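# Carry tube rack through self-closing door to desk

## Task

Move the tube rack from the counter, through the door that swings shut by itself, onto the desk. At the end the rack must stand upright with each tube seated all the way down in a hole, and the door must be closed. The rack and tubes must never touch the floor. One or both robots may be used. Finish with the grippers open and the robots moved away from the rack, and no robot may have fallen over or be left leaning.

## Robot and tools

Robots: two identical Hello Robot Stretch 3 units, r1 and r2. Each has a two-wheel differential base with a small passive omni wheel at the back, a mast carrying a lift, and a telescoping arm that reaches out to the robot's right side. The base is 0.33 m long and 0.34 m wide and cannot slide sideways. To move the gripper forward or back, drive the base. On-the-spot turns pivot about a point 0.05 m behind the front edge. With the arm pulled in and the wrist folded, a turn sweeps a 0.28 m radius; an unfolded, level wrist sticks out past that.

Frames: the base frame sits on the floor between the drive wheels, x forward, y left, z up. hand_pose is reported in it, at the point where closed fingertips meet; with all wrist joints at zero its x axis is up, y runs back along the arm toward the mast, z toward the rear. The odometry frame is where the base started in the scene. Each robot reports only in its own frames, so relative positions of the two robots come only from images, lidar_m, wrist_depth_mm and head_depth_mm.

execute_actions: argument actions is a list holding one action (or empty, which just returns state and images). The action is an object keyed "r1" and/or "r2". Each robot may get: base, with exactly one of translate_m (relative straight drive in metres from the current base position, forward positive, -1 to 1) or rotate_rad (relative turn in place, counter-clockwise/left positive, -3.2 to 3.2); joints, a set of absolute targets by name: lift_m 0 to 1.1 (arm height), arm_m 0 to 0.52 (extension), wrist_yaw_rad -1.345 to 4.42 (0 along the arm, positive toward the front, 3.0 folded over the base), wrist_pitch_rad -1.57 to 0.451 (0 level, negative tips fingers down), wrist_roll_rad -2.911 to 2.911, gripper_m -0.089 to 0.179 (larger is wider; the real fingertip gap is 0.007 to 0.025 smaller, and zero below 0.007), head_pan_rad -3.953 to 1.73 (0 ahead, positive left, -1.57 along the arm), head_tilt_rad -1.53 to 0.419 (negative down); and contact_limits with only arm_m, an effort percentage 1 to 100 at which the arm motion halts. All motions in an action start at once; none runs over 15 s. An unknown key or out-of-range number rejects the whole call. Anything omitted may still be driving toward an earlier target. cameras picks images: r1_/r2_ head_camera, nav_camera, wrist_camera, or "all" (default); [] gives none. If a result reports a stop, later calls in the same reply are skipped.

wait(seconds 0 to 10) issues nothing new and returns state and images. zoom_image(camera, region [x0,y0,x1,y1] in pixels, at most 504x504) magnifies part of that camera's latest full image. finished_scene(scene) ends the scene permanently and reports success; only call it once the goal holds steadily.

Result lines: base_status and joint_status tell how each motion of the last action ended: done, off_target (stuck short of target and maybe still pushing), contact_stop, time_out, torque_fault. After the last three the target is dropped. Lift and arm stop on firm contact and then go slack until commanded again; a slack lift may sag under load or keep pressing. Base, wrist and head never contact-stop. A wrist servo pushed hard for seconds switches off for 10 s (torque_fault). on_its_own covers uncommanded parts; its held at value is the target, not the position. motor_effort is percent of maximum, positive toward higher values, peak in brackets; readings carry fixed bias and noise. Positive wheel effort pushes forward. base_odometry counts wheel rotation, so slip looks like motion; heading runs -3.142 to 3.142. turned_by_wheels and turned_by_imu give turning since the last result. base_tilt in degrees (forward, right positive) has a fixed offset up to about 4 degrees. lidar_m: 12 distances from the base origin, 30 degree sectors, 1st straight ahead going counter-clockwise (4th left, 7th behind, 10th right), plane 0.17 m above the floor, range 0.15 to 12 m, "-" none; it ignores glass and its own robot but sees the other robot; mast and low lift block parts of sectors 5, 6, 9, 10. wrist_depth_mm (45 to 1000) and head_depth_mm (280 to 4000, image sideways) are 7x7 median depth grids from the top left.

Speed: the base goes up to 0.30 m/s and 1.9 rad/s only when stowed (lift_m under 0.30, arm_m under 0.03, wrist_yaw_rad over 2.54); otherwise 0.10 m/s and 0.63 rad/s.

Gripper: close to a value below the object's width to hold (lower squeezes more); open at least 0.02 above where the pads met it to release. Readings do not confirm a grasp. To re-squeeze, send a new value.

Safe wrist handling: fold or unfold only with lift_m 0.32 to 0.95, wrist_pitch_rad -0.4, roll near 0; after folding the lift may go to 0.25. If wrist_yaw_rad is below -0.4, keep pitch at -0.5 or lower.

Avoid: robots pressing on each other (fatal; no state line reports touching, and a few mm more driving after contact is hard); dropping the rack or tubes, especially to the floor; slamming the door; pushing the arm into something rigid with the gripper above about 0.45 m, or repeating a push after a contact_stop, which can tip the robot; driving while gripping something fixed; snagging furniture, especially in reverse. If tilt appears, reverse in small steps, free the gripper, and lower lift to about 0.2. When both robots carry one load, their travel can differ up to 2.5 cm per metre and strain the load. Loose objects may occasionally be nudged by outside disturbances. Fewer robot-seconds of motion is better.

Each tool is called after "Request:" as name(argument=value, ...) on one line, values as JSON.

## Session

Request:
execute_actions(actions=[])

Scene clock: 0.00 s.
r1.base_odometry: x=+0.000 y=+0.000 heading=+0.000 (m, m, rad; r1's odometry frame)
r1.turned_by_wheels: +0.000 (rad since the last result)
r1.turned_by_imu: +0.000 (rad since the last result)
r1.base_tilt: forward=+0.6 right=+1.6 (deg)
r1.lidar_m: 0.88 0.89 1.14 1.34 1.35 1.71 2.51 1.12 0.75 0.70 0.70 0.89
r1.head_depth_mm: 846 853 856 860 867 871 877 / 841 844 852 854 864 866 872 / 834 838 844 850 852 857 865 / 825 832 838 845 846 851 859 / 821 825 831 834 839 843 849 / 816 819 824 829 832 837 844 / 811 812 817 821 825 830 834
r1.base_status: not commanded
r1.joint_positions: lift_m=+0.511 arm_m=+0.000 wrist_yaw_rad=+3.092 wrist_pitch_rad=-0.387 wrist_roll_rad=-0.020 gripper_m=+0.037 head_pan_rad=+0.003 head_tilt_rad=-0.005
r1.joint_status: not commanded
r1.motor_effort: left_wheel=+0 right_wheel=+0 lift_m=+31 arm_m=-1 wrist_yaw_rad=+0 wrist_pitch_rad=+7 wrist_roll_rad=+0 gripper_m=+1 head_pan_rad=+0 head_tilt_rad=+1 (%)
r1.hand_pose: x=-0.0099 y=+0.0827 z=+0.5305 quat_wxyz=(+0.152, +0.690, +0.121, +0.697) (m; r1's base frame)
r1.wrist_depth_mm: - - - - - - 868 / - - - - - - 890 / - - - - - - 905 / - - - - - - 908 / - 973 923 928 984 901 876 / 807 804 812 774 808 774 751 / 688 683 656 664 652 649 642
r2.base_odometry: x=+0.000 y=+0.000 heading=+0.000 (m, m, rad; r2's odometry frame)
r2.turned_by_wheels: +0.000 (rad since the last result)
r2.turned_by_imu: +0.000 (rad since the last result)
r2.base_tilt: forward=+1.3 right=+0.8 (deg)
r2.lidar_m: 0.73 0.73 0.92 1.76 1.78 2.05 1.87 1.91 1.48 1.38 1.20 0.79
r2.head_depth_mm: 708 709 711 713 712 713 712 / 701 700 704 703 703 703 704 / 694 692 690 693 693 694 694 / 682 684 684 682 685 684 684 / 675 674 677 674 676 676 677 / 668 665 667 666 667 668 667 / 659 660 659 659 660 661 660
r2.base_status: not commanded
r2.joint_positions: lift_m=+0.312 arm_m=-0.002 wrist_yaw_rad=+2.833 wrist_pitch_rad=-0.575 wrist_roll_rad=+0.001 gripper_m=+0.037 head_pan_rad=-0.008 head_tilt_rad=-0.019
r2.joint_status: not commanded
r2.motor_effort: left_wheel=+0 right_wheel=-1 lift_m=+23 arm_m=-1 wrist_yaw_rad=+0 wrist_pitch_rad=+4 wrist_roll_rad=+0 gripper_m=+0 head_pan_rad=+0 head_tilt_rad=+1 (%)
r2.hand_pose: x=+0.0402 y=+0.0498 z=+0.2915 quat_wxyz=(+0.303, +0.701, +0.094, +0.639) (m; r2's base frame)
r2.wrist_depth_mm: - - - - 946 702 561 / - - - - 946 736 585 / - 826 815 788 770 734 604 / 658 679 648 642 637 620 598 / 559 - 562 543 548 531 521 / 483 491 - 466 459 459 450 / - - - 420 406 406 401
pictures: r1_head_camera (sideways: a quarter turn clockwise sets it upright), r1_nav_camera (sideways: a quarter turn counterclockwise sets it upright), r1_wrist_camera, r2_head_camera (sideways: a quarter turn clockwise sets it upright), r2_nav_camera (sideways: a quarter turn counterclockwise sets it upright), r2_wrist_camera
Images, in order (width x height): r1_head_camera 896x504, r1_nav_camera 672x504, r1_wrist_camera 644x364, r2_head_camera 896x504, r2_nav_camera 672x504, r2_wrist_camera 644x364.

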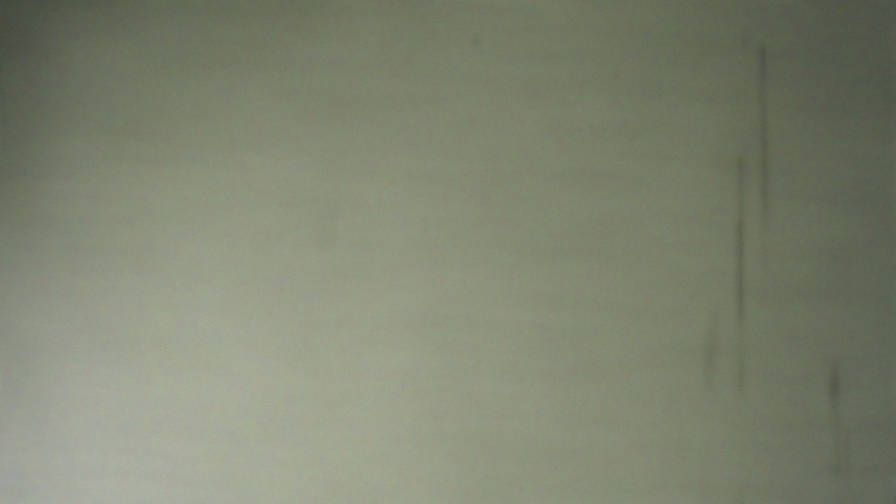

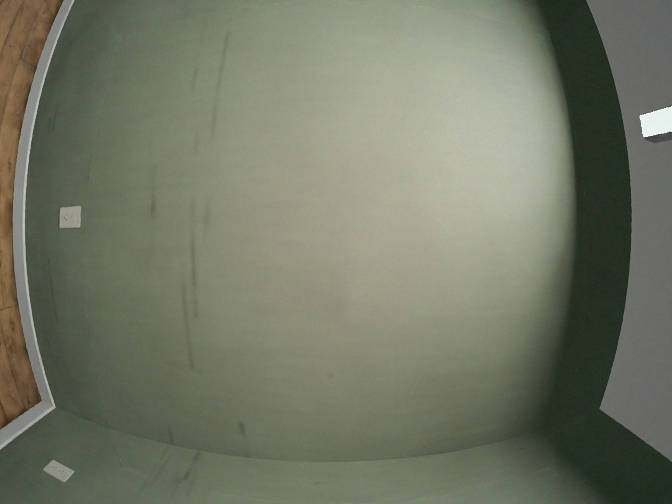

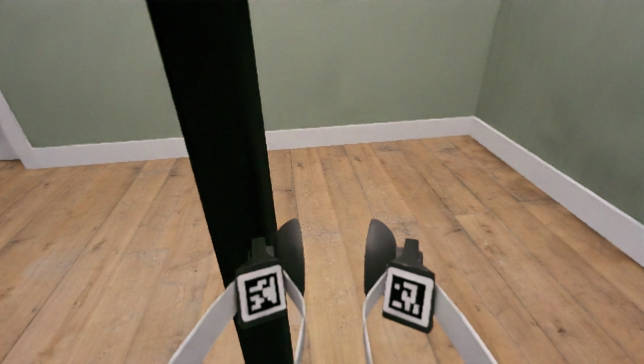

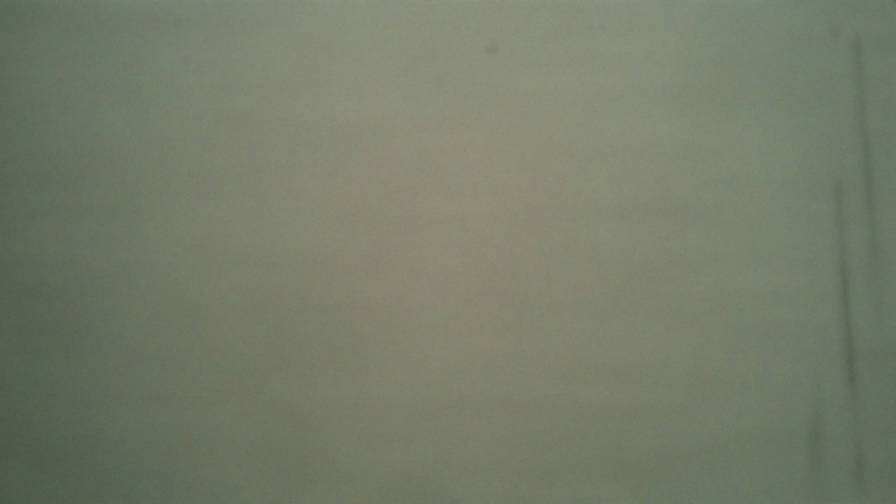

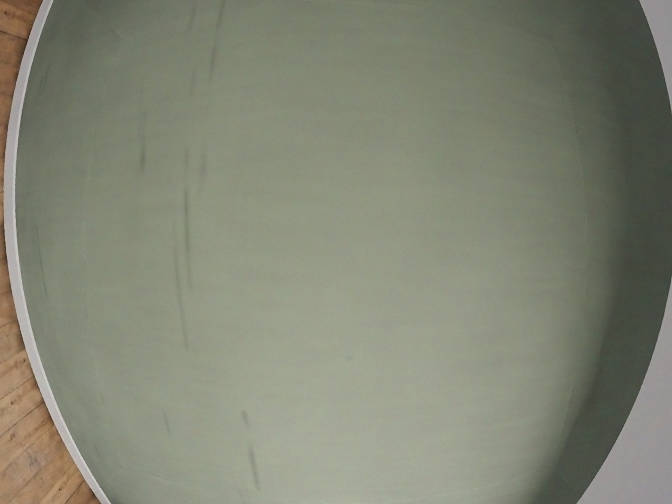

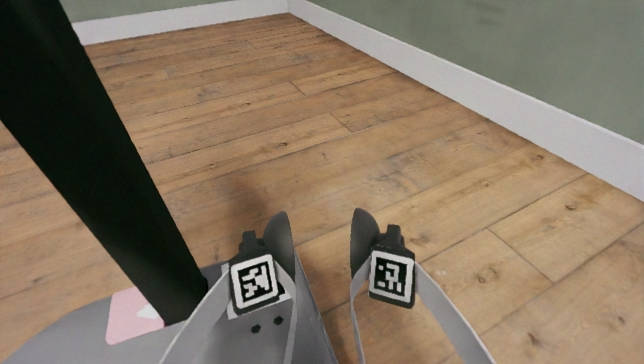

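Look behind.

Request:
execute_actions(actions=[{"r1":{"joints":{"head_pan_rad":-3.14,"head_tilt_rad":-0.4}},"r2":{"joints":{"head_pan_rad":-3.14,"head_tilt_rad":-0.4}}}], cameras=["r1_nav_camera","r2_nav_camera"])

Scene clock: 5.53 s.
r1.base_odometry: x=+0.000 y=+0.000 heading=+0.000 (m, m, rad; r1's odometry frame)
r1.turned_by_wheels: +0.000 (rad since the last result)
r1.turned_by_imu: +0.000 (rad since the last result)
r1.base_tilt: forward=+0.5 right=+1.5 (deg)
r1.lidar_m: 0.88 0.90 1.14 1.33 1.35 1.72 2.51 1.11 0.75 0.70 0.71 0.89
r1.head_depth_mm: 2524 2742 2971 3125 2249 1685 1349 / 2513 2728 2961 3156 2245 1698 1347 / 2520 2721 2919 3111 2248 1690 1353 / 2472 2707 2775 3098 2226 1693 1348 / 2475 2673 1705 2877 2235 1642 1347 / 2449 2641 1700 2761 1502 1605 1343 / 2413 2426 1708 2185 2137 1642 1343
r1.base_status: not commanded
r1.joint_positions: lift_m=+0.511 arm_m=+0.000 wrist_yaw_rad=+3.092 wrist_pitch_rad=-0.387 wrist_roll_rad=-0.020 gripper_m=+0.037 head_pan_rad=-3.133 head_tilt_rad=-0.395
r1.joint_status: all done
r1.motor_effort: left_wheel=-1(0) right_wheel=+0(0) lift_m=+32(32) arm_m=-1(2) wrist_yaw_rad=+2(1) wrist_pitch_rad=+7(7) wrist_roll_rad=+0(0) gripper_m=+0(0) head_pan_rad=-3(32) head_tilt_rad=-2(20) (%)
r1.hand_pose: x=-0.0099 y=+0.0827 z=+0.5305 quat_wxyz=(+0.152, +0.690, +0.121, +0.697) (m; r1's base frame)
r1.wrist_depth_mm: - - - - - - 864 / - - - - - - 880 / - - - - - - 889 / - - - - - - 916 / - 983 937 916 954 908 864 / 793 793 797 781 800 764 769 / 684 668 656 666 644 657 657
r2.base_odometry: x=+0.000 y=+0.000 heading=+0.000 (m, m, rad; r2's odometry frame)
r2.turned_by_wheels: +0.000 (rad since the last result)
r2.turned_by_imu: -0.001 (rad since the last result)
r2.base_tilt: forward=+1.3 right=+0.7 (deg)
r2.lidar_m: 0.73 0.73 0.92 1.77 1.78 2.06 1.87 1.91 1.48 1.38 1.20 0.79
r2.head_depth_mm: 1635 1772 1914 2053 2202 1710 1383 / 1637 1741 1881 2032 2157 1717 1388 / 1618 1730 1856 2002 2132 1718 1394 / 1603 1697 1835 1970 2111 1729 1388 / 1572 1690 1810 1953 2092 1731 1392 / 1574 1680 1783 1953 2064 1709 1397 / 1548 1663 1762 1895 2041 1750 1395
r2.base_status: not commanded
r2.joint_positions: lift_m=+0.312 arm_m=-0.002 wrist_yaw_rad=+2.833 wrist_pitch_rad=-0.575 wrist_roll_rad=+0.001 gripper_m=+0.037 head_pan_rad=-3.133 head_tilt_rad=-0.395
r2.joint_status: all done
r2.motor_effort: left_wheel=-1(0) right_wheel=-1(0) lift_m=+23(23) arm_m=-1(0) wrist_yaw_rad=+1(1) wrist_pitch_rad=+4(4) wrist_roll_rad=+0(0) gripper_m=+0(0) head_pan_rad=-3(34) head_tilt_rad=-2(21) (%)
r2.hand_pose: x=+0.0402 y=+0.0498 z=+0.2915 quat_wxyz=(+0.303, +0.701, +0.094, +0.639) (m; r2's base frame)
r2.wrist_depth_mm: - - - - 956 702 562 / - - - - 953 743 585 / - 820 806 793 779 737 602 / 659 685 653 648 639 625 591 / 558 - 562 546 552 530 523 / 480 488 - 470 461 459 453 / - - - 419 407 404 402
pictures: r1_nav_camera (sideways: a quarter turn counterclockwise sets it upright), r2_nav_camera (sideways: a quarter turn counterclockwise sets it upright)
Images, in order (width x height): r1_nav_camera 672x504, r2_nav_camera 672x504.

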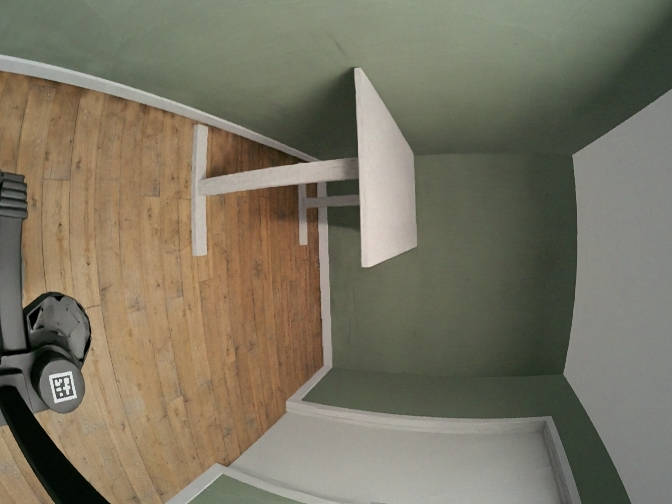

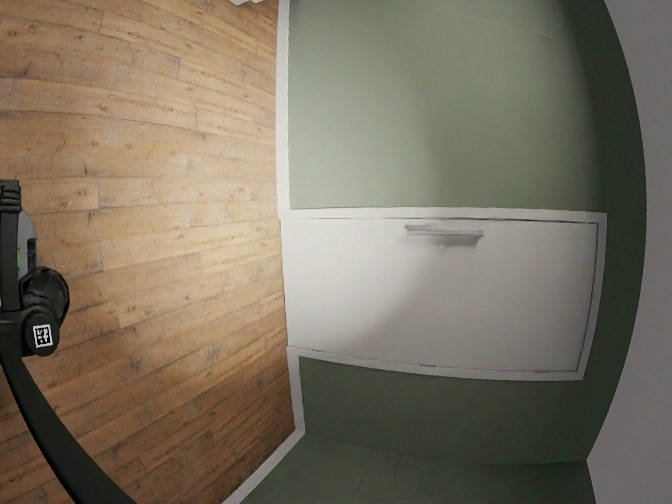

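Request:
execute_actions(actions=[{"r1":{"joints":{"head_pan_rad":1.57,"head_tilt_rad":-0.4}},"r2":{"joints":{"head_pan_rad":-1.57,"head_tilt_rad":-0.4}}}], cameras=["r1_nav_camera","r2_nav_camera"])

Scene clock: 17.13 s.
r1.base_odometry: x=+0.000 y=+0.000 heading=+0.000 (m, m, rad; r1's odometry frame)
r1.turned_by_wheels: +0.000 (rad since the last result)
r1.turned_by_imu: +0.000 (rad since the last result)
r1.base_tilt: forward=+0.6 right=+1.6 (deg)
r1.lidar_m: 0.88 0.90 1.13 1.33 1.35 1.71 2.51 1.11 0.75 0.70 0.71 0.90
r1.head_depth_mm: 1137 1231 1340 1466 1618 1683 1354 / 1131 1219 1324 1450 1603 1698 1359 / 1120 1215 1311 1443 1588 1687 1344 / 1116 1206 1299 1428 1571 1667 1349 / 1107 1190 1292 1411 1555 1649 1342 / 1098 1182 1280 1402 1544 1637 1349 / 1088 1174 1271 1382 1529 1616 1380
r1.base_status: not commanded
r1.joint_positions: lift_m=+0.511 arm_m=+0.000 wrist_yaw_rad=+3.092 wrist_pitch_rad=-0.387 wrist_roll_rad=-0.020 gripper_m=+0.037 head_pan_rad=+1.563 head_tilt_rad=-0.395
r1.joint_status: all done
r1.motor_effort: left_wheel=+0(1) right_wheel=+0(0) lift_m=+31(31) arm_m=-1(2) wrist_yaw_rad=+0(0) wrist_pitch_rad=+7(7) wrist_roll_rad=+0(0) gripper_m=+0(1) head_pan_rad=+2(32) head_tilt_rad=-2(2) (%)
r1.hand_pose: x=-0.0099 y=+0.0827 z=+0.5305 quat_wxyz=(+0.152, +0.690, +0.121, +0.697) (m; r1's base frame)
r1.wrist_depth_mm: - - - - - - 881 / - - - - - - 889 / - - - - - - 884 / - - - - - - 901 / - 975 952 936 939 911 865 / 810 800 773 779 794 756 756 / 683 676 660 663 644 658 662
r2.base_odometry: x=+0.000 y=+0.000 heading=+0.000 (m, m, rad; r2's odometry frame)
r2.turned_by_wheels: +0.000 (rad since the last result)
r2.turned_by_imu: -0.001 (rad since the last result)
r2.base_tilt: forward=+1.2 right=+0.8 (deg)
r2.lidar_m: 0.73 0.74 0.92 1.77 1.78 2.05 1.88 1.91 1.48 1.38 1.20 0.79
r2.head_depth_mm: 1745 1876 1936 1488 1620 1724 1386 / 1725 1849 1922 1468 1597 1684 1383 / 1704 1812 1836 1436 1569 1656 1390 / 1682 1799 1880 1425 1550 1665 1388 / 1660 1776 1865 1414 1533 1627 1390 / 1655 1763 1838 1398 1514 1632 1390 / 1634 1732 1848 1375 1524 1684 1405
r2.base_status: not commanded
r2.joint_positions: lift_m=+0.312 arm_m=-0.002 wrist_yaw_rad=+2.833 wrist_pitch_rad=-0.575 wrist_roll_rad=+0.001 gripper_m=+0.037 head_pan_rad=-1.577 head_tilt_rad=-0.395
r2.joint_status: all done
r2.motor_effort: left_wheel=+0(0) right_wheel=+0(0) lift_m=+23(23) arm_m=+0(1) wrist_yaw_rad=+0(1) wrist_pitch_rad=+4(4) wrist_roll_rad=+0(0) gripper_m=+0(1) head_pan_rad=+3(34) head_tilt_rad=-2(3) (%)
r2.hand_pose: x=+0.0402 y=+0.0498 z=+0.2915 quat_wxyz=(+0.303, +0.701, +0.094, +0.639) (m; r2's base frame)
r2.wrist_depth_mm: - - - - 946 702 557 / - - - - 947 738 585 / - 817 806 795 765 734 607 / 668 684 651 643 630 622 596 / 560 - 564 542 547 530 522 / 481 490 - 471 459 456 453 / - - - 419 405 405 401
pictures: r1_nav_camera (sideways: a quarter turn counterclockwise sets it upright), r2_nav_camera (sideways: a quarter turn counterclockwise sets it upright)
Images, in order (width x height): r1_nav_camera 672x504, r2_nav_camera 672x504.

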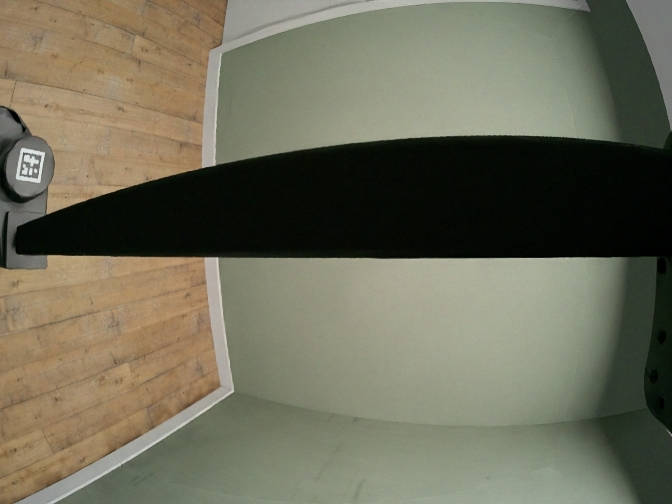

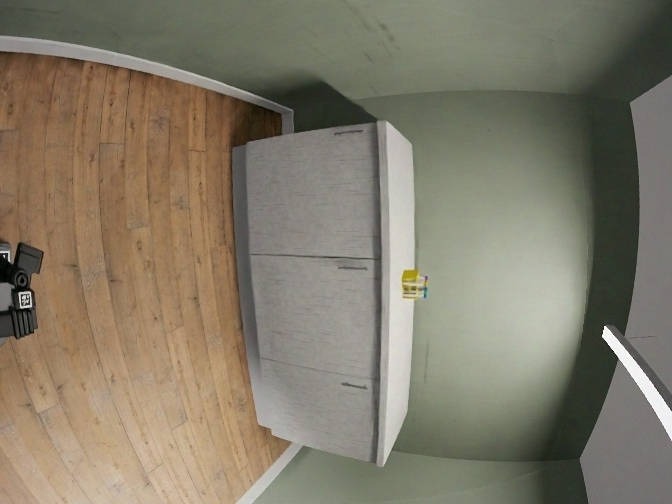

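Request:
execute_actions(actions=[{"r1":{"base":{"translate_m":-1.0},"joints":{"lift_m":0.25,"head_pan_rad":0}},"r2":{"base":{"rotate_rad":-1.57},"joints":{"lift_m":0.25,"head_pan_rad":0}}}], cameras=[])

Request:
execute_actions(actions=[{"r1":{"base":{"rotate_rad":1.57}},"r2":{"base":{"translate_m":0.9}}}], cameras=[])

Request:
execute_actions(actions=[{"r2":{"base":{"rotate_rad":1.57},"joints":{"lift_m":0.9,"head_pan_rad":-1.57,"head_tilt_rad":-0.6}}}], cameras=["r1_nav_camera","r2_nav_camera"])

Scene clock: 35.00 s.
r1.base_odometry: x=-1.000 y=+0.000 heading=-0.001 (m, m, rad; r1's odometry frame)
r1.turned_by_wheels: -0.001 (rad since the last result)
r1.turned_by_imu: +0.031 (rad since the last result)
r1.base_tilt: forward=+0.6 right=+1.6 (deg)
r1.lidar_m: 1.84 1.88 1.29 1.21 1.32 1.64 1.93 1.27 0.47 0.82 0.83 1.08
r1.head_depth_mm: 1561 1696 1845 1995 2025 1676 1338 / 1564 1696 1829 2009 2137 1669 1339 / 1552 1675 1816 1991 2119 1678 1343 / 1549 1670 1807 2003 2139 1665 1341 / 1539 1666 1811 1997 2107 1666 1339 / 1550 1662 1807 1977 2113 1660 1329 / 1532 1663 1812 1964 2097 1663 1335
r1.base_status: translate_m off_target (by the wheels' count: -0.9998 of -1.0000)
r1.joint_positions: lift_m=+0.250 arm_m=+0.000 wrist_yaw_rad=+3.092 wrist_pitch_rad=-0.389 wrist_roll_rad=-0.020 gripper_m=+0.037 head_pan_rad=+0.005 head_tilt_rad=-0.403
r1.joint_status: all done
r1.on_its_own: left_wheel is at rest, and its effort (-39) is outside its rest range (-18 to +18)
r1.motor_effort: left_wheel=-39(64) right_wheel=-11(67) lift_m=+31(31) arm_m=-1(1) wrist_yaw_rad=-2(3) wrist_pitch_rad=+8(9) wrist_roll_rad=+0(0) gripper_m=+1(0) head_pan_rad=-1(31) head_tilt_rad=+2(2) (%)
r1.hand_pose: x=-0.0100 y=+0.0825 z=+0.2691 quat_wxyz=(+0.153, +0.690, +0.121, +0.697) (m; r1's base frame)
r1.wrist_depth_mm: - - - - - - - / - - - - - - - / - - - 957 929 946 905 / 738 725 - 700 706 683 673 / 575 577 573 565 586 549 558 / 490 495 - 502 - 456 453 / 418 - - - 385 399 391
r2.base_odometry: x=+0.000 y=+0.000 heading=-1.570 (m, m, rad; r2's odometry frame)
r2.turned_by_wheels: -1.570 (rad since the last result)
r2.turned_by_imu: -1.570 (rad since the last result)
r2.base_tilt: forward=+1.2 right=+0.8 (deg)
r2.lidar_m: 1.37 1.20 0.79 0.73 0.73 0.92 1.76 1.78 2.05 1.88 1.91 1.49
r2.head_depth_mm: 1744 1864 1944 1482 1617 1714 1390 / 1725 1848 1905 1464 1599 1675 1387 / 1705 1808 1898 1441 1571 1665 1393 / 1694 1799 1875 1428 1548 1671 1390 / 1667 1778 1874 1414 1534 1629 1401 / 1637 1756 1844 1389 1512 1615 1401 / 1630 1710 1838 1372 1510 1669 1406
r2.base_status: done
r2.joint_positions: lift_m=+0.251 arm_m=-0.002 wrist_yaw_rad=+2.833 wrist_pitch_rad=-0.576 wrist_roll_rad=+0.001 gripper_m=+0.037 head_pan_rad=-0.007 head_tilt_rad=-0.396
r2.joint_status: all done
r2.motor_effort: left_wheel=+2(15) right_wheel=-3(11) lift_m=+12(20) arm_m=-1(1) wrist_yaw_rad=+0(1) wrist_pitch_rad=+5(5) wrist_roll_rad=+0(0) gripper_m=+0(1) head_pan_rad=+3(34) head_tilt_rad=-2(1) (%)
r2.hand_pose: x=+0.0402 y=+0.0497 z=+0.2295 quat_wxyz=(+0.303, +0.701, +0.094, +0.639) (m; r2's base frame)
r2.wrist_depth_mm: - 621 692 792 917 - - / - 674 752 841 861 831 830 / - 696 678 675 663 652 643 / 560 588 556 553 546 532 530 / 482 - - 459 466 457 447 / - - - 402 395 391 390 / - - - - 350 348 342
pictures: none
No camera images: the call's "cameras" was empty. Leave "cameras" out to get every camera's image.

Scene clock: 39.77 s.
r1.base_odometry: x=-1.000 y=+0.000 heading=+1.569 (m, m, rad; r1's odometry frame)
r1.turned_by_wheels: +1.570 (rad since the last result)
r1.turned_by_imu: +1.524 (rad since the last result)
r1.base_tilt: forward=+0.6 right=+1.6 (deg)
r1.lidar_m: 1.21 1.21 1.63 1.93 1.35 0.48 0.82 0.83 1.03 1.84 1.86 1.32
r1.head_depth_mm: 1024 1106 1212 1330 1466 1598 1342 / 1016 1101 1197 1311 1458 1576 1342 / 1008 1092 1188 1300 1434 1557 1343 / 997 1082 1173 1289 1426 1558 1341 / 992 1068 1161 1269 1411 1542 1331 / 977 1061 1171 1302 1461 1574 1336 / 1045 1126 1222 1339 1470 1580 1329
r1.base_status: done
r1.joint_positions: lift_m=+0.250 arm_m=+0.000 wrist_yaw_rad=+3.092 wrist_pitch_rad=-0.389 wrist_roll_rad=-0.020 gripper_m=+0.037 head_pan_rad=+0.005 head_tilt_rad=-0.405
r1.joint_status: not commanded
r1.motor_effort: left_wheel=-2(62) right_wheel=+2(12) lift_m=+32(31) arm_m=-1(2) wrist_yaw_rad=+1(1) wrist_pitch_rad=+8(8) wrist_roll_rad=+0(0) gripper_m=+0(1) head_pan_rad=-2(2) head_tilt_rad=+1(3) (%)
r1.hand_pose: x=-0.0099 y=+0.0825 z=+0.2692 quat_wxyz=(+0.153, +0.690, +0.121, +0.697) (m; r1's base frame)
r1.wrist_depth_mm: - - - - - - - / - - - - - - - / 967 - - 983 922 921 889 / 722 732 - 706 708 687 681 / 575 571 585 564 581 550 552 / 427 452 - 502 - 461 455 / 401 - - - 392 398 398
r2.base_odometry: x=+0.001 y=-0.900 heading=-1.570 (m, m, rad; r2's odometry frame)
r2.turned_by_wheels: +0.000 (rad since the last result)
r2.turned_by_imu: -0.006 (rad since the last result)
r2.base_tilt: forward=+1.3 right=+0.7 (deg)
r2.lidar_m: 0.48 0.49 0.61 0.85 0.86 1.06 2.21 2.69 1.92 1.77 0.78 0.52
r2.head_depth_mm: 948 1011 1093 1043 701 590 644 / 935 1000 1081 780 703 569 635 / 927 988 1062 1056 703 568 617 / 912 973 1047 1064 706 550 611 / 899 964 1030 1060 707 550 601 / 890 955 1017 1064 712 551 591 / 880 939 1005 1044 711 535 580
r2.base_status: done
r2.joint_positions: lift_m=+0.251 arm_m=-0.002 wrist_yaw_rad=+2.833 wrist_pitch_rad=-0.576 wrist_roll_rad=+0.001 gripper_m=+0.037 head_pan_rad=-0.007 head_tilt_rad=-0.396
r2.joint_status: not commanded
r2.motor_effort: left_wheel=+2(13) right_wheel=-3(8) lift_m=+12(13) arm_m=-1(1) wrist_yaw_rad=+1(1) wrist_pitch_rad=+5(5) wrist_roll_rad=+0(0) gripper_m=+0(0) head_pan_rad=+3(3) head_tilt_rad=-1(4) (%)
r2.hand_pose: x=+0.0401 y=+0.0496 z=+0.2294 quat_wxyz=(+0.303, +0.701, +0.094, +0.639) (m; r2's base frame)
r2.wrist_depth_mm: - 720 807 947 644 468 371 / - 774 844 881 771 515 386 / - 701 686 680 667 585 449 / 563 583 557 553 542 537 476 / 477 - - 466 471 453 450 / - - - 400 392 391 390 / - - - - 348 345 343
pictures: none
No camera images: the call's "cameras" was empty. Leave "cameras" out to get every camera's image.

Scene clock: 46.50 s.
r1.base_odometry: x=-1.000 y=+0.000 heading=+1.569 (m, m, rad; r1's odometry frame)
r1.turned_by_wheels: +0.000 (rad since the last result)
r1.turned_by_imu: +0.001 (rad since the last result)
r1.base_tilt: forward=+0.6 right=+1.5 (deg)
r1.lidar_m: 1.20 1.21 1.64 1.94 1.35 0.48 0.82 0.83 1.04 1.84 1.86 1.32
r1.head_depth_mm: 1024 1107 1210 1332 1478 1597 1344 / 1018 1093 1197 1310 1457 1579 1346 / 1007 1093 1183 1307 1439 1558 1335 / 999 1082 1179 1287 1417 1554 1344 / 988 1072 1163 1274 1407 1542 1336 / 973 1067 1172 1299 1458 1592 1329 / 1043 1121 1222 1332 1473 1588 1338
r1.base_status: not commanded
r1.joint_positions: lift_m=+0.250 arm_m=+0.000 wrist_yaw_rad=+3.092 wrist_pitch_rad=-0.389 wrist_roll_rad=-0.020 gripper_m=+0.037 head_pan_rad=+0.005 head_tilt_rad=-0.405
r1.joint_status: not commanded
r1.motor_effort: left_wheel=-1(2) right_wheel=+2(2) lift_m=+31(31) arm_m=-2(1) wrist_yaw_rad=+0(0) wrist_pitch_rad=+7(7) wrist_roll_rad=+0(0) gripper_m=+1(1) head_pan_rad=-2(2) head_tilt_rad=+2(2) (%)
r1.hand_pose: x=-0.0099 y=+0.0825 z=+0.2692 quat_wxyz=(+0.153, +0.690, +0.121, +0.697) (m; r1's base frame)
r1.wrist_depth_mm: - - - - - - - / - - - - - - - / 938 - - 923 929 937 905 / 746 732 - 709 709 689 671 / 577 577 575 562 580 558 541 / 438 451 - 502 - 464 461 / 402 - - - 386 398 391
r2.base_odometry: x=+0.001 y=-0.900 heading=+0.000 (m, m, rad; r2's odometry frame)
r2.turned_by_wheels: +1.570 (rad since the last result)
r2.turned_by_imu: +1.571 (rad since the last result)
r2.base_tilt: forward=+1.2 right=+0.6 (deg)
r2.lidar_m: 0.85 0.86 1.07 2.23 2.68 1.92 1.77 0.78 0.52 0.48 0.49 0.62
r2.head_depth_mm: 935 1034 941 698 624 701 - / 919 1016 759 699 595 712 - / 913 1006 1009 701 595 702 - / 898 996 1016 703 598 684 - / 893 985 1015 706 579 685 - / 885 971 1028 708 580 680 817 / 876 965 1020 711 582 671 804
r2.base_status: done
r2.joint_positions: lift_m=+0.899 arm_m=-0.002 wrist_yaw_rad=+2.833 wrist_pitch_rad=-0.577 wrist_roll_rad=+0.001 gripper_m=+0.037 head_pan_rad=-1.563 head_tilt_rad=-0.593
r2.joint_status: all done
r2.motor_effort: left_wheel=-4(13) right_wheel=+2(12) lift_m=+29(31) arm_m=-1(1) wrist_yaw_rad=+1(0) wrist_pitch_rad=+5(5) wrist_roll_rad=+0(0) gripper_m=+0(1) head_pan_rad=-4(36) head_tilt_rad=-3(15) (%)
r2.hand_pose: x=+0.0401 y=+0.0495 z=+0.8782 quat_wxyz=(+0.303, +0.701, +0.095, +0.639) (m; r2's base frame)
r2.wrist_depth_mm: - - - - - 824 653 / - - - - - 868 682 / - - - - - 931 713 / - - - - - 986 752 / - - - - - - 788 / - - - - - - 816 / - - 972 961 955 935 875
pictures: r1_nav_camera (sideways: a quarter turn counterclockwise sets it upright), r2_nav_camera (sideways: a quarter turn counterclockwise sets it upright)
Images, in order (width x height): r1_nav_camera 672x504, r2_nav_camera 672x504.

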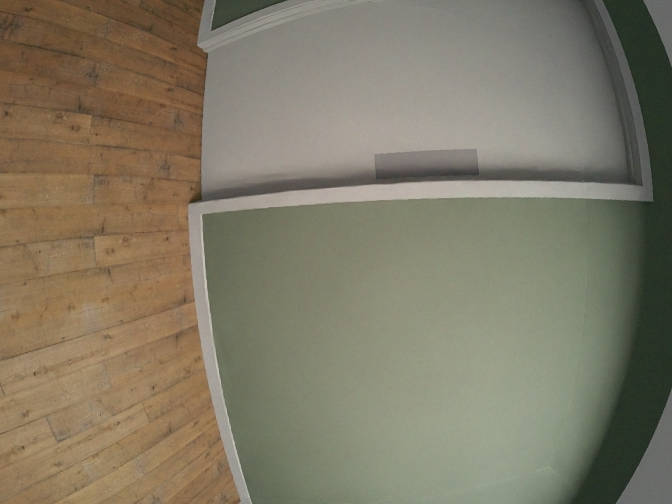

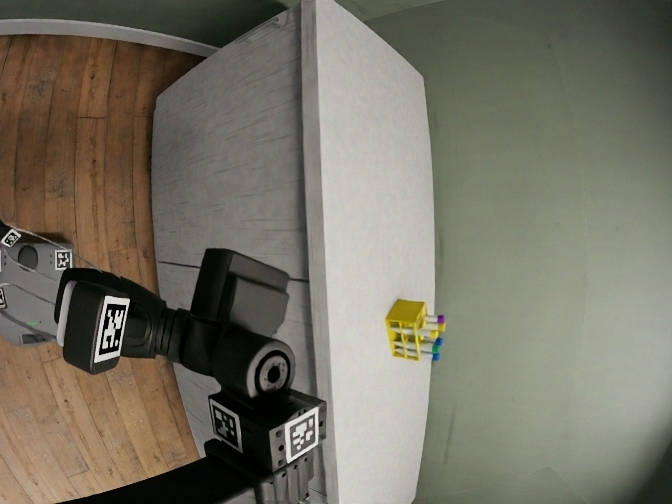

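Request:
execute_actions(actions=[{"r1":{"base":{"rotate_rad":0.75}},"r2":{"base":{"translate_m":-0.15},"joints":{"lift_m":1.0,"wrist_yaw_rad":0,"wrist_pitch_rad":0,"gripper_m":0.17}}}], cameras=[])

Request:
execute_actions(actions=[{"r1":{"base":{"translate_m":0.9}},"r2":{"joints":{"arm_m":0.2}}}], cameras=["r1_nav_camera","r2_nav_camera","r2_wrist_camera"])

Scene clock: 53.90 s.
r1.base_odometry: x=-1.000 y=+0.000 heading=+2.319 (m, m, rad; r1's odometry frame)
r1.turned_by_wheels: +0.750 (rad since the last result)
r1.turned_by_imu: +0.749 (rad since the last result)
r1.base_tilt: forward=+0.5 right=+1.6 (deg)
r1.lidar_m: 1.38 1.90 1.58 0.50 0.48 0.82 0.87 1.28 1.84 1.58 1.23 1.20
r1.head_depth_mm: 1098 1178 1256 1346 1443 1545 1338 / 1181 1260 1356 1457 1577 1627 1344 / 1270 1369 1470 1588 1733 1657 1348 / 1367 1475 1604 1751 1930 1660 1343 / 1387 1524 1659 1835 2012 1671 1331 / 1528 1668 1836 2070 2155 1657 1334 / 1688 1866 2067 2260 2195 1668 1329
r1.base_status: done
r1.joint_positions: lift_m=+0.250 arm_m=+0.000 wrist_yaw_rad=+3.092 wrist_pitch_rad=-0.389 wrist_roll_rad=-0.020 gripper_m=+0.037 head_pan_rad=+0.005 head_tilt_rad=-0.405
r1.joint_status: not commanded
r1.motor_effort: left_wheel=-1(8) right_wheel=+2(7) lift_m=+31(31) arm_m=-1(2) wrist_yaw_rad=+0(1) wrist_pitch_rad=+8(8) wrist_roll_rad=+0(0) gripper_m=+1(1) head_pan_rad=-2(2) head_tilt_rad=+2(1) (%)
r1.hand_pose: x=-0.0099 y=+0.0825 z=+0.2692 quat_wxyz=(+0.153, +0.690, +0.121, +0.697) (m; r1's base frame)
r1.wrist_depth_mm: 614 693 - - - - - / 637 746 - - - - - / 658 785 - 996 946 931 868 / 664 711 - 717 715 685 686 / 590 571 568 517 575 552 549 / 484 491 - 487 - 457 459 / 428 - - - 386 397 394
r2.base_odometry: x=-0.149 y=-0.900 heading=+0.000 (m, m, rad; r2's odometry frame)
r2.turned_by_wheels: +0.000 (rad since the last result)
r2.turned_by_imu: +0.000 (rad since the last result)
r2.base_tilt: forward=+1.2 right=+0.8 (deg)
r2.lidar_m: 1.00 1.01 1.26 2.63 2.66 1.76 1.62 0.80 0.54 0.50 0.50 0.64
r2.head_depth_mm: 948 1049 1001 668 - - - / 941 1036 1008 - - - - / 931 1021 975 - - - - / 918 1012 775 720 633 733 888 / 910 1003 1020 675 599 719 870 / 904 995 1022 706 602 707 854 / 895 978 1027 713 603 698 835
r2.base_status: done
r2.joint_positions: lift_m=+0.999 arm_m=-0.002 wrist_yaw_rad=+0.003 wrist_pitch_rad=-0.022 wrist_roll_rad=+0.001 gripper_m=+0.170 head_pan_rad=-1.563 head_tilt_rad=-0.593
r2.joint_status: all done
r2.motor_effort: left_wheel=-3(10) right_wheel=+2(3) lift_m=+30(32) arm_m=-1(1) wrist_yaw_rad=-3(6) wrist_pitch_rad=+7(9) wrist_roll_rad=+0(0) gripper_m=+1(84) head_pan_rad=-3(3) head_tilt_rad=-3(2) (%)
r2.hand_pose: x=-0.0207 y=-0.3982 z=+1.1085 quat_wxyz=(+0.707, +0.009, -0.707, -0.007) (m; r2's base frame)
r2.wrist_depth_mm: 738 769 795 821 851 890 932 / 753 773 811 836 892 941 958 / 764 791 838 856 894 945 - / 785 819 841 881 932 974 - / 806 824 799 562 756 796 695 / 573 546 540 496 511 476 487 / 422 407 402 396 388 378 375
pictures: none
No camera images: the call's "cameras" was empty. Leave "cameras" out to get every camera's image.

Scene clock: 58.67 s.
r1.base_odometry: x=-1.612 y=+0.660 heading=+2.319 (m, m, rad; r1's odometry frame)
r1.turned_by_wheels: +0.000 (rad since the last result)
r1.turned_by_imu: +0.007 (rad since the last result)
r1.base_tilt: forward=+0.6 right=+1.5 (deg)
r1.lidar_m: 0.60 0.76 1.41 1.50 1.58 1.13 1.66 2.40 1.37 0.60 0.57 0.56
r1.head_depth_mm: 454 482 515 552 594 644 701 / 487 519 557 598 649 708 777 / 523 562 605 656 715 788 879 / 565 610 662 722 796 886 1004 / 615 666 724 794 877 979 1097 / 605 651 703 768 859 985 1173 / 617 696 777 881 1016 1211 1292
r1.base_status: done
r1.joint_positions: lift_m=+0.250 arm_m=+0.000 wrist_yaw_rad=+3.092 wrist_pitch_rad=-0.389 wrist_roll_rad=-0.020 gripper_m=+0.037 head_pan_rad=+0.005 head_tilt_rad=-0.405
r1.joint_status: not commanded
r1.motor_effort: left_wheel=-1(5) right_wheel=+2(7) lift_m=+31(31) arm_m=-2(2) wrist_yaw_rad=+0(0) wrist_pitch_rad=+8(7) wrist_roll_rad=+0(0) gripper_m=+1(0) head_pan_rad=-2(2) head_tilt_rad=+2(1) (%)
r1.hand_pose: x=-0.0099 y=+0.0825 z=+0.2692 quat_wxyz=(+0.153, +0.690, +0.121, +0.697) (m; r1's base frame)
r1.wrist_depth_mm: - - - - - - - / - - - - - - - / - - - 938 914 902 899 / 744 733 - 699 696 696 676 / 594 586 568 562 573 548 546 / 483 492 - 509 - 461 456 / 417 - - - 388 399 392
r2.base_odometry: x=-0.149 y=-0.900 heading=+0.000 (m, m, rad; r2's odometry frame)
r2.turned_by_wheels: +0.000 (rad since the last result)
r2.turned_by_imu: -0.001 (rad since the last result)
r2.base_tilt: forward=+1.2 right=+0.9 (deg)
r2.lidar_m: 1.00 1.01 1.27 2.64 2.66 1.76 1.62 0.80 0.54 0.50 0.50 0.64
r2.head_depth_mm: 951 1033 - 641 647 766 939 / 938 1013 - 643 638 754 919 / 928 1010 - - 630 742 905 / 922 1012 1015 703 599 730 887 / 908 1003 958 705 600 720 871 / 905 989 1024 708 601 708 850 / 891 979 1025 709 603 696 839
r2.base_status: not commanded
r2.joint_positions: lift_m=+0.999 arm_m=+0.200 wrist_yaw_rad=+0.002 wrist_pitch_rad=-0.022 wrist_roll_rad=+0.001 gripper_m=+0.170 head_pan_rad=-1.563 head_tilt_rad=-0.593
r2.joint_status: all done
r2.motor_effort: left_wheel=-3(3) right_wheel=+3(3) lift_m=+29(29) arm_m=+5(1) wrist_yaw_rad=-2(2) wrist_pitch_rad=+7(7) wrist_roll_rad=+0(0) gripper_m=+0(1) head_pan_rad=-3(3) head_tilt_rad=-3(3) (%)
r2.hand_pose: x=-0.0211 y=-0.6002 z=+1.1085 quat_wxyz=(+0.707, +0.008, -0.707, -0.007) (m; r2's base frame)
r2.wrist_depth_mm: 564 592 612 632 664 693 729 / 585 606 632 656 685 717 747 / 601 618 640 669 706 737 768 / 607 630 663 697 721 754 790 / 629 651 686 707 726 761 698 / 564 544 528 331 511 465 486 / 422 407 378 335 387 377 372
pictures: r1_nav_camera (sideways: a quarter turn counterclockwise sets it upright), r2_nav_camera (sideways: a quarter turn counterclockwise sets it upright), r2_wrist_camera
Images, in order (width x height): r1_nav_camera 672x504, r2_nav_camera 672x504, r2_wrist_camera 644x364.

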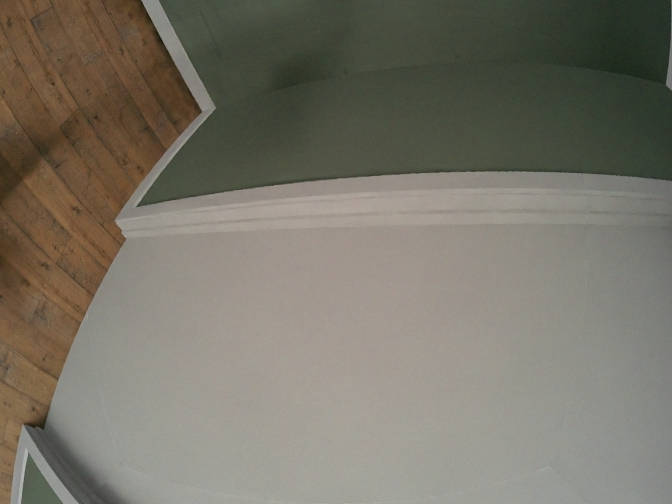

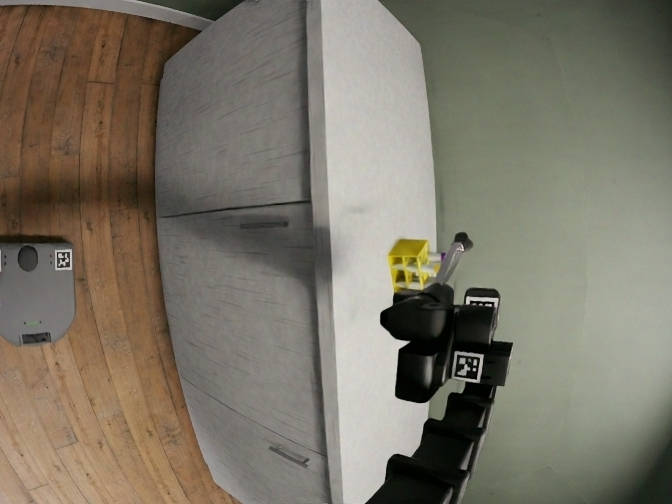

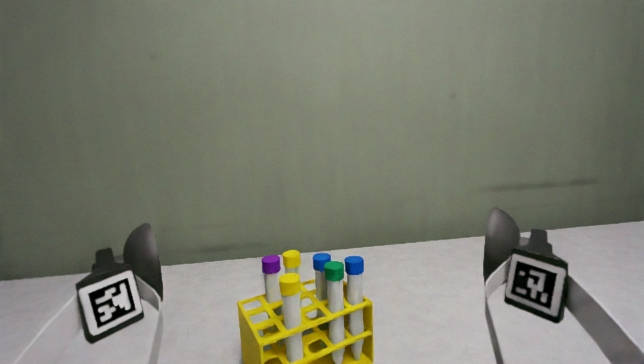

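Request:
execute_actions(actions=[{"r1":{"base":{"rotate_rad":-0.75}},"r2":{"joints":{"lift_m":0.85}}}], cameras=[])

Request:
execute_actions(actions=[{"r1":{"base":{"translate_m":0.9}},"r2":{"joints":{"arm_m":0.36}}}], cameras=["r1_nav_camera","r2_nav_camera","r2_wrist_camera"])

Scene clock: 64.70 s.
r1.base_odometry: x=-1.612 y=+0.660 heading=+1.569 (m, m, rad; r1's odometry frame)
r1.turned_by_wheels: -0.750 (rad since the last result)
r1.turned_by_imu: -0.749 (rad since the last result)
r1.base_tilt: forward=+0.6 right=+1.6 (deg)
r1.lidar_m: 0.56 0.56 0.71 1.27 1.43 1.50 1.55 1.13 1.97 2.36 0.78 0.58
r1.head_depth_mm: 445 481 522 574 637 704 766 / 441 477 519 569 632 706 803 / 438 472 514 565 623 698 793 / 434 469 511 558 616 689 782 / 431 465 506 553 610 681 770 / 428 462 502 548 604 674 760 / 425 458 496 544 598 666 752
r1.base_status: done
r1.joint_positions: lift_m=+0.250 arm_m=+0.000 wrist_yaw_rad=+3.092 wrist_pitch_rad=-0.389 wrist_roll_rad=-0.020 gripper_m=+0.037 head_pan_rad=+0.005 head_tilt_rad=-0.405
r1.joint_status: not commanded
r1.motor_effort: left_wheel=+2(8) right_wheel=-2(6) lift_m=+31(31) arm_m=-1(1) wrist_yaw_rad=-1(1) wrist_pitch_rad=+8(7) wrist_roll_rad=+0(0) gripper_m=+0(1) head_pan_rad=-2(2) head_tilt_rad=+2(0) (%)
r1.hand_pose: x=-0.0099 y=+0.0825 z=+0.2692 quat_wxyz=(+0.153, +0.690, +0.121, +0.697) (m; r1's base frame)
r1.wrist_depth_mm: - - - - - 649 556 / - - - - - 675 558 / - - - 932 927 735 589 / 722 725 - 694 718 703 573 / 573 571 569 568 580 561 548 / 480 498 - 498 - 454 454 / 428 - - - 392 401 394
r2.base_odometry: x=-0.149 y=-0.900 heading=+0.000 (m, m, rad; r2's odometry frame)
r2.turned_by_wheels: +0.000 (rad since the last result)
r2.turned_by_imu: -0.001 (rad since the last result)
r2.base_tilt: forward=+1.2 right=+0.9 (deg)
r2.lidar_m: 1.00 1.01 1.27 2.63 2.67 1.75 1.62 0.80 0.54 0.50 0.50 0.64
r2.head_depth_mm: 954 1045 999 726 - 803 968 / 939 1035 1002 765 - 773 924 / 934 1024 895 767 - 757 906 / 919 1015 773 733 623 731 886 / 910 1004 1019 706 599 721 873 / 901 997 1027 708 601 707 852 / 894 981 1030 708 603 697 835
r2.base_status: not commanded
r2.joint_positions: lift_m=+0.851 arm_m=+0.200 wrist_yaw_rad=+0.002 wrist_pitch_rad=-0.022 wrist_roll_rad=+0.001 gripper_m=+0.170 head_pan_rad=-1.563 head_tilt_rad=-0.593
r2.joint_status: all done
r2.motor_effort: left_wheel=-3(3) right_wheel=+3(3) lift_m=+12(29) arm_m=+5(5) wrist_yaw_rad=-1(1) wrist_pitch_rad=+7(7) wrist_roll_rad=+0(0) gripper_m=+1(1) head_pan_rad=-3(3) head_tilt_rad=-2(4) (%)
r2.hand_pose: x=-0.0211 y=-0.6002 z=+0.9597 quat_wxyz=(+0.707, +0.008, -0.707, -0.007) (m; r2's base frame)
r2.wrist_depth_mm: 567 592 614 641 664 691 720 / 582 601 626 654 686 712 740 / 597 613 632 324 706 731 761 / 606 630 520 309 613 579 540 / 386 408 322 305 326 343 303 / 250 238 235 228 223 207 212 / - 179 176 173 169 165 163
pictures: none
No camera images: the call's "cameras" was empty. Leave "cameras" out to get every camera's image.

Scene clock: 71.07 s.
r1.base_odometry: x=-1.611 y=+1.560 heading=+1.569 (m, m, rad; r1's odometry frame)
r1.turned_by_wheels: +0.000 (rad since the last result)
r1.turned_by_imu: +0.049 (rad since the last result)
r1.base_tilt: forward=+0.6 right=+1.6 (deg)
r1.lidar_m: 0.17 0.15 0.15 0.18 0.33 1.99 2.00 0.38 0.37 0.88 1.66 1.61
r1.head_depth_mm: 2018 2168 2349 2581 2241 1675 1346 / - - - - 2176 1640 1325 / - - - - - - 292 / - - - - - - - / - - - - - - - / - - - - - - - / - - - - - - -
r1.base_status: done
r1.joint_positions: lift_m=+0.250 arm_m=+0.000 wrist_yaw_rad=+3.092 wrist_pitch_rad=-0.389 wrist_roll_rad=-0.020 gripper_m=+0.037 head_pan_rad=+0.005 head_tilt_rad=-0.401
r1.joint_status: not commanded
r1.motor_effort: left_wheel=+1(76) right_wheel=+1(46) lift_m=+32(32) arm_m=-1(1) wrist_yaw_rad=+1(3) wrist_pitch_rad=+8(8) wrist_roll_rad=+0(0) gripper_m=+1(1) head_pan_rad=-2(2) head_tilt_rad=+1(2) (%)
r1.hand_pose: x=-0.0100 y=+0.0825 z=+0.2691 quat_wxyz=(+0.153, +0.690, +0.121, +0.697) (m; r1's base frame)
r1.wrist_depth_mm: - 575 297 242 191 158 134 / - 622 - 264 203 166 140 / - 691 - 289 217 175 147 / 738 748 - 318 234 186 154 / 585 587 575 345 245 199 163 / 482 502 - 367 - 212 172 / 423 - - - 292 223 184
r2.base_odometry: x=-0.149 y=-0.900 heading=+0.000 (m, m, rad; r2's odometry frame)
r2.turned_by_wheels: +0.000 (rad since the last result)
r2.turned_by_imu: -0.001 (rad since the last result)
r2.base_tilt: forward=+1.1 right=+0.8 (deg)
r2.lidar_m: 1.00 1.01 1.26 2.62 2.67 1.53 1.62 0.80 0.54 0.50 0.51 0.64
r2.head_depth_mm: 946 1048 993 728 - 766 947 / 935 1034 1064 - 639 756 920 / 927 1025 1008 - 629 741 903 / 922 1017 1011 703 600 731 887 / 913 1002 1018 705 599 721 867 / 900 991 1021 707 600 708 852 / 893 980 1031 709 604 696 836
r2.base_status: not commanded
r2.joint_positions: lift_m=+0.851 arm_m=+0.360 wrist_yaw_rad=+0.001 wrist_pitch_rad=-0.022 wrist_roll_rad=+0.001 gripper_m=+0.170 head_pan_rad=-1.563 head_tilt_rad=-0.593
r2.joint_status: all done
r2.motor_effort: left_wheel=-3(3) right_wheel=+3(3) lift_m=+12(12) arm_m=+5(4) wrist_yaw_rad=-2(1) wrist_pitch_rad=+7(7) wrist_roll_rad=+0(0) gripper_m=+1(1) head_pan_rad=-3(3) head_tilt_rad=-2(3) (%)
r2.hand_pose: x=-0.0211 y=-0.7602 z=+0.9597 quat_wxyz=(+0.707, +0.008, -0.707, -0.007) (m; r2's base frame)
r2.wrist_depth_mm: 441 457 472 490 505 536 561 / 449 465 483 499 523 549 572 / 461 480 125 165 536 567 592 / 470 490 130 167 507 578 535 / 381 369 130 173 169 341 302 / 247 136 138 156 172 206 211 / - 170 139 165 166 164 162
pictures: r1_nav_camera (sideways: a quarter turn counterclockwise sets it upright), r2_nav_camera (sideways: a quarter turn counterclockwise sets it upright), r2_wrist_camera
Images, in order (width x height): r1_nav_camera 672x504, r2_nav_camera 672x504, r2_wrist_camera 644x364.

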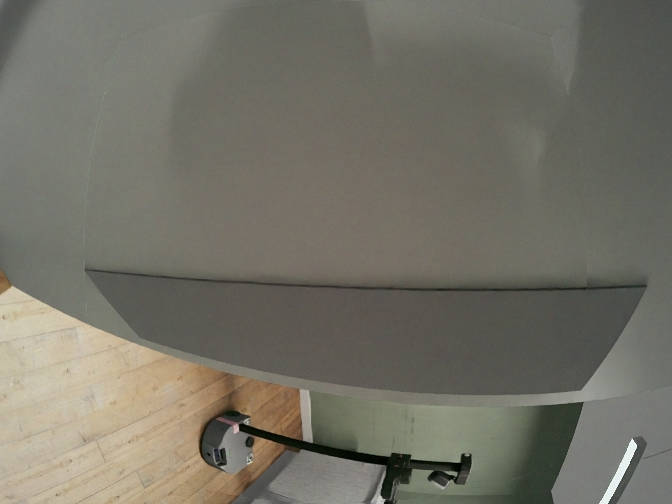

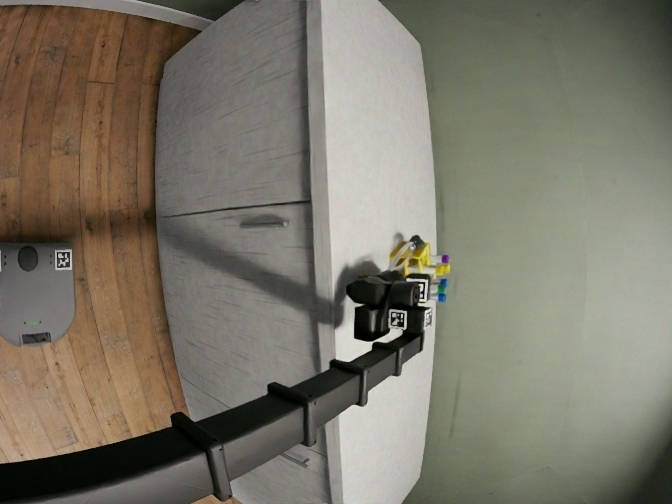

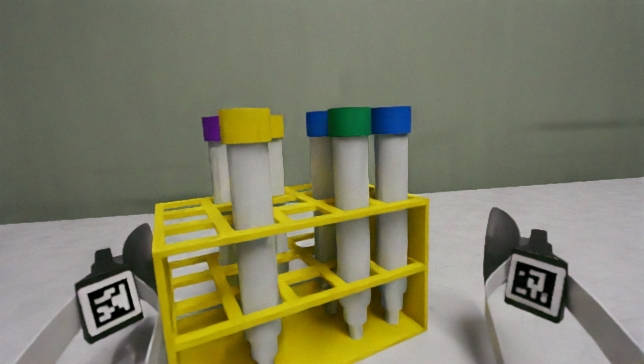

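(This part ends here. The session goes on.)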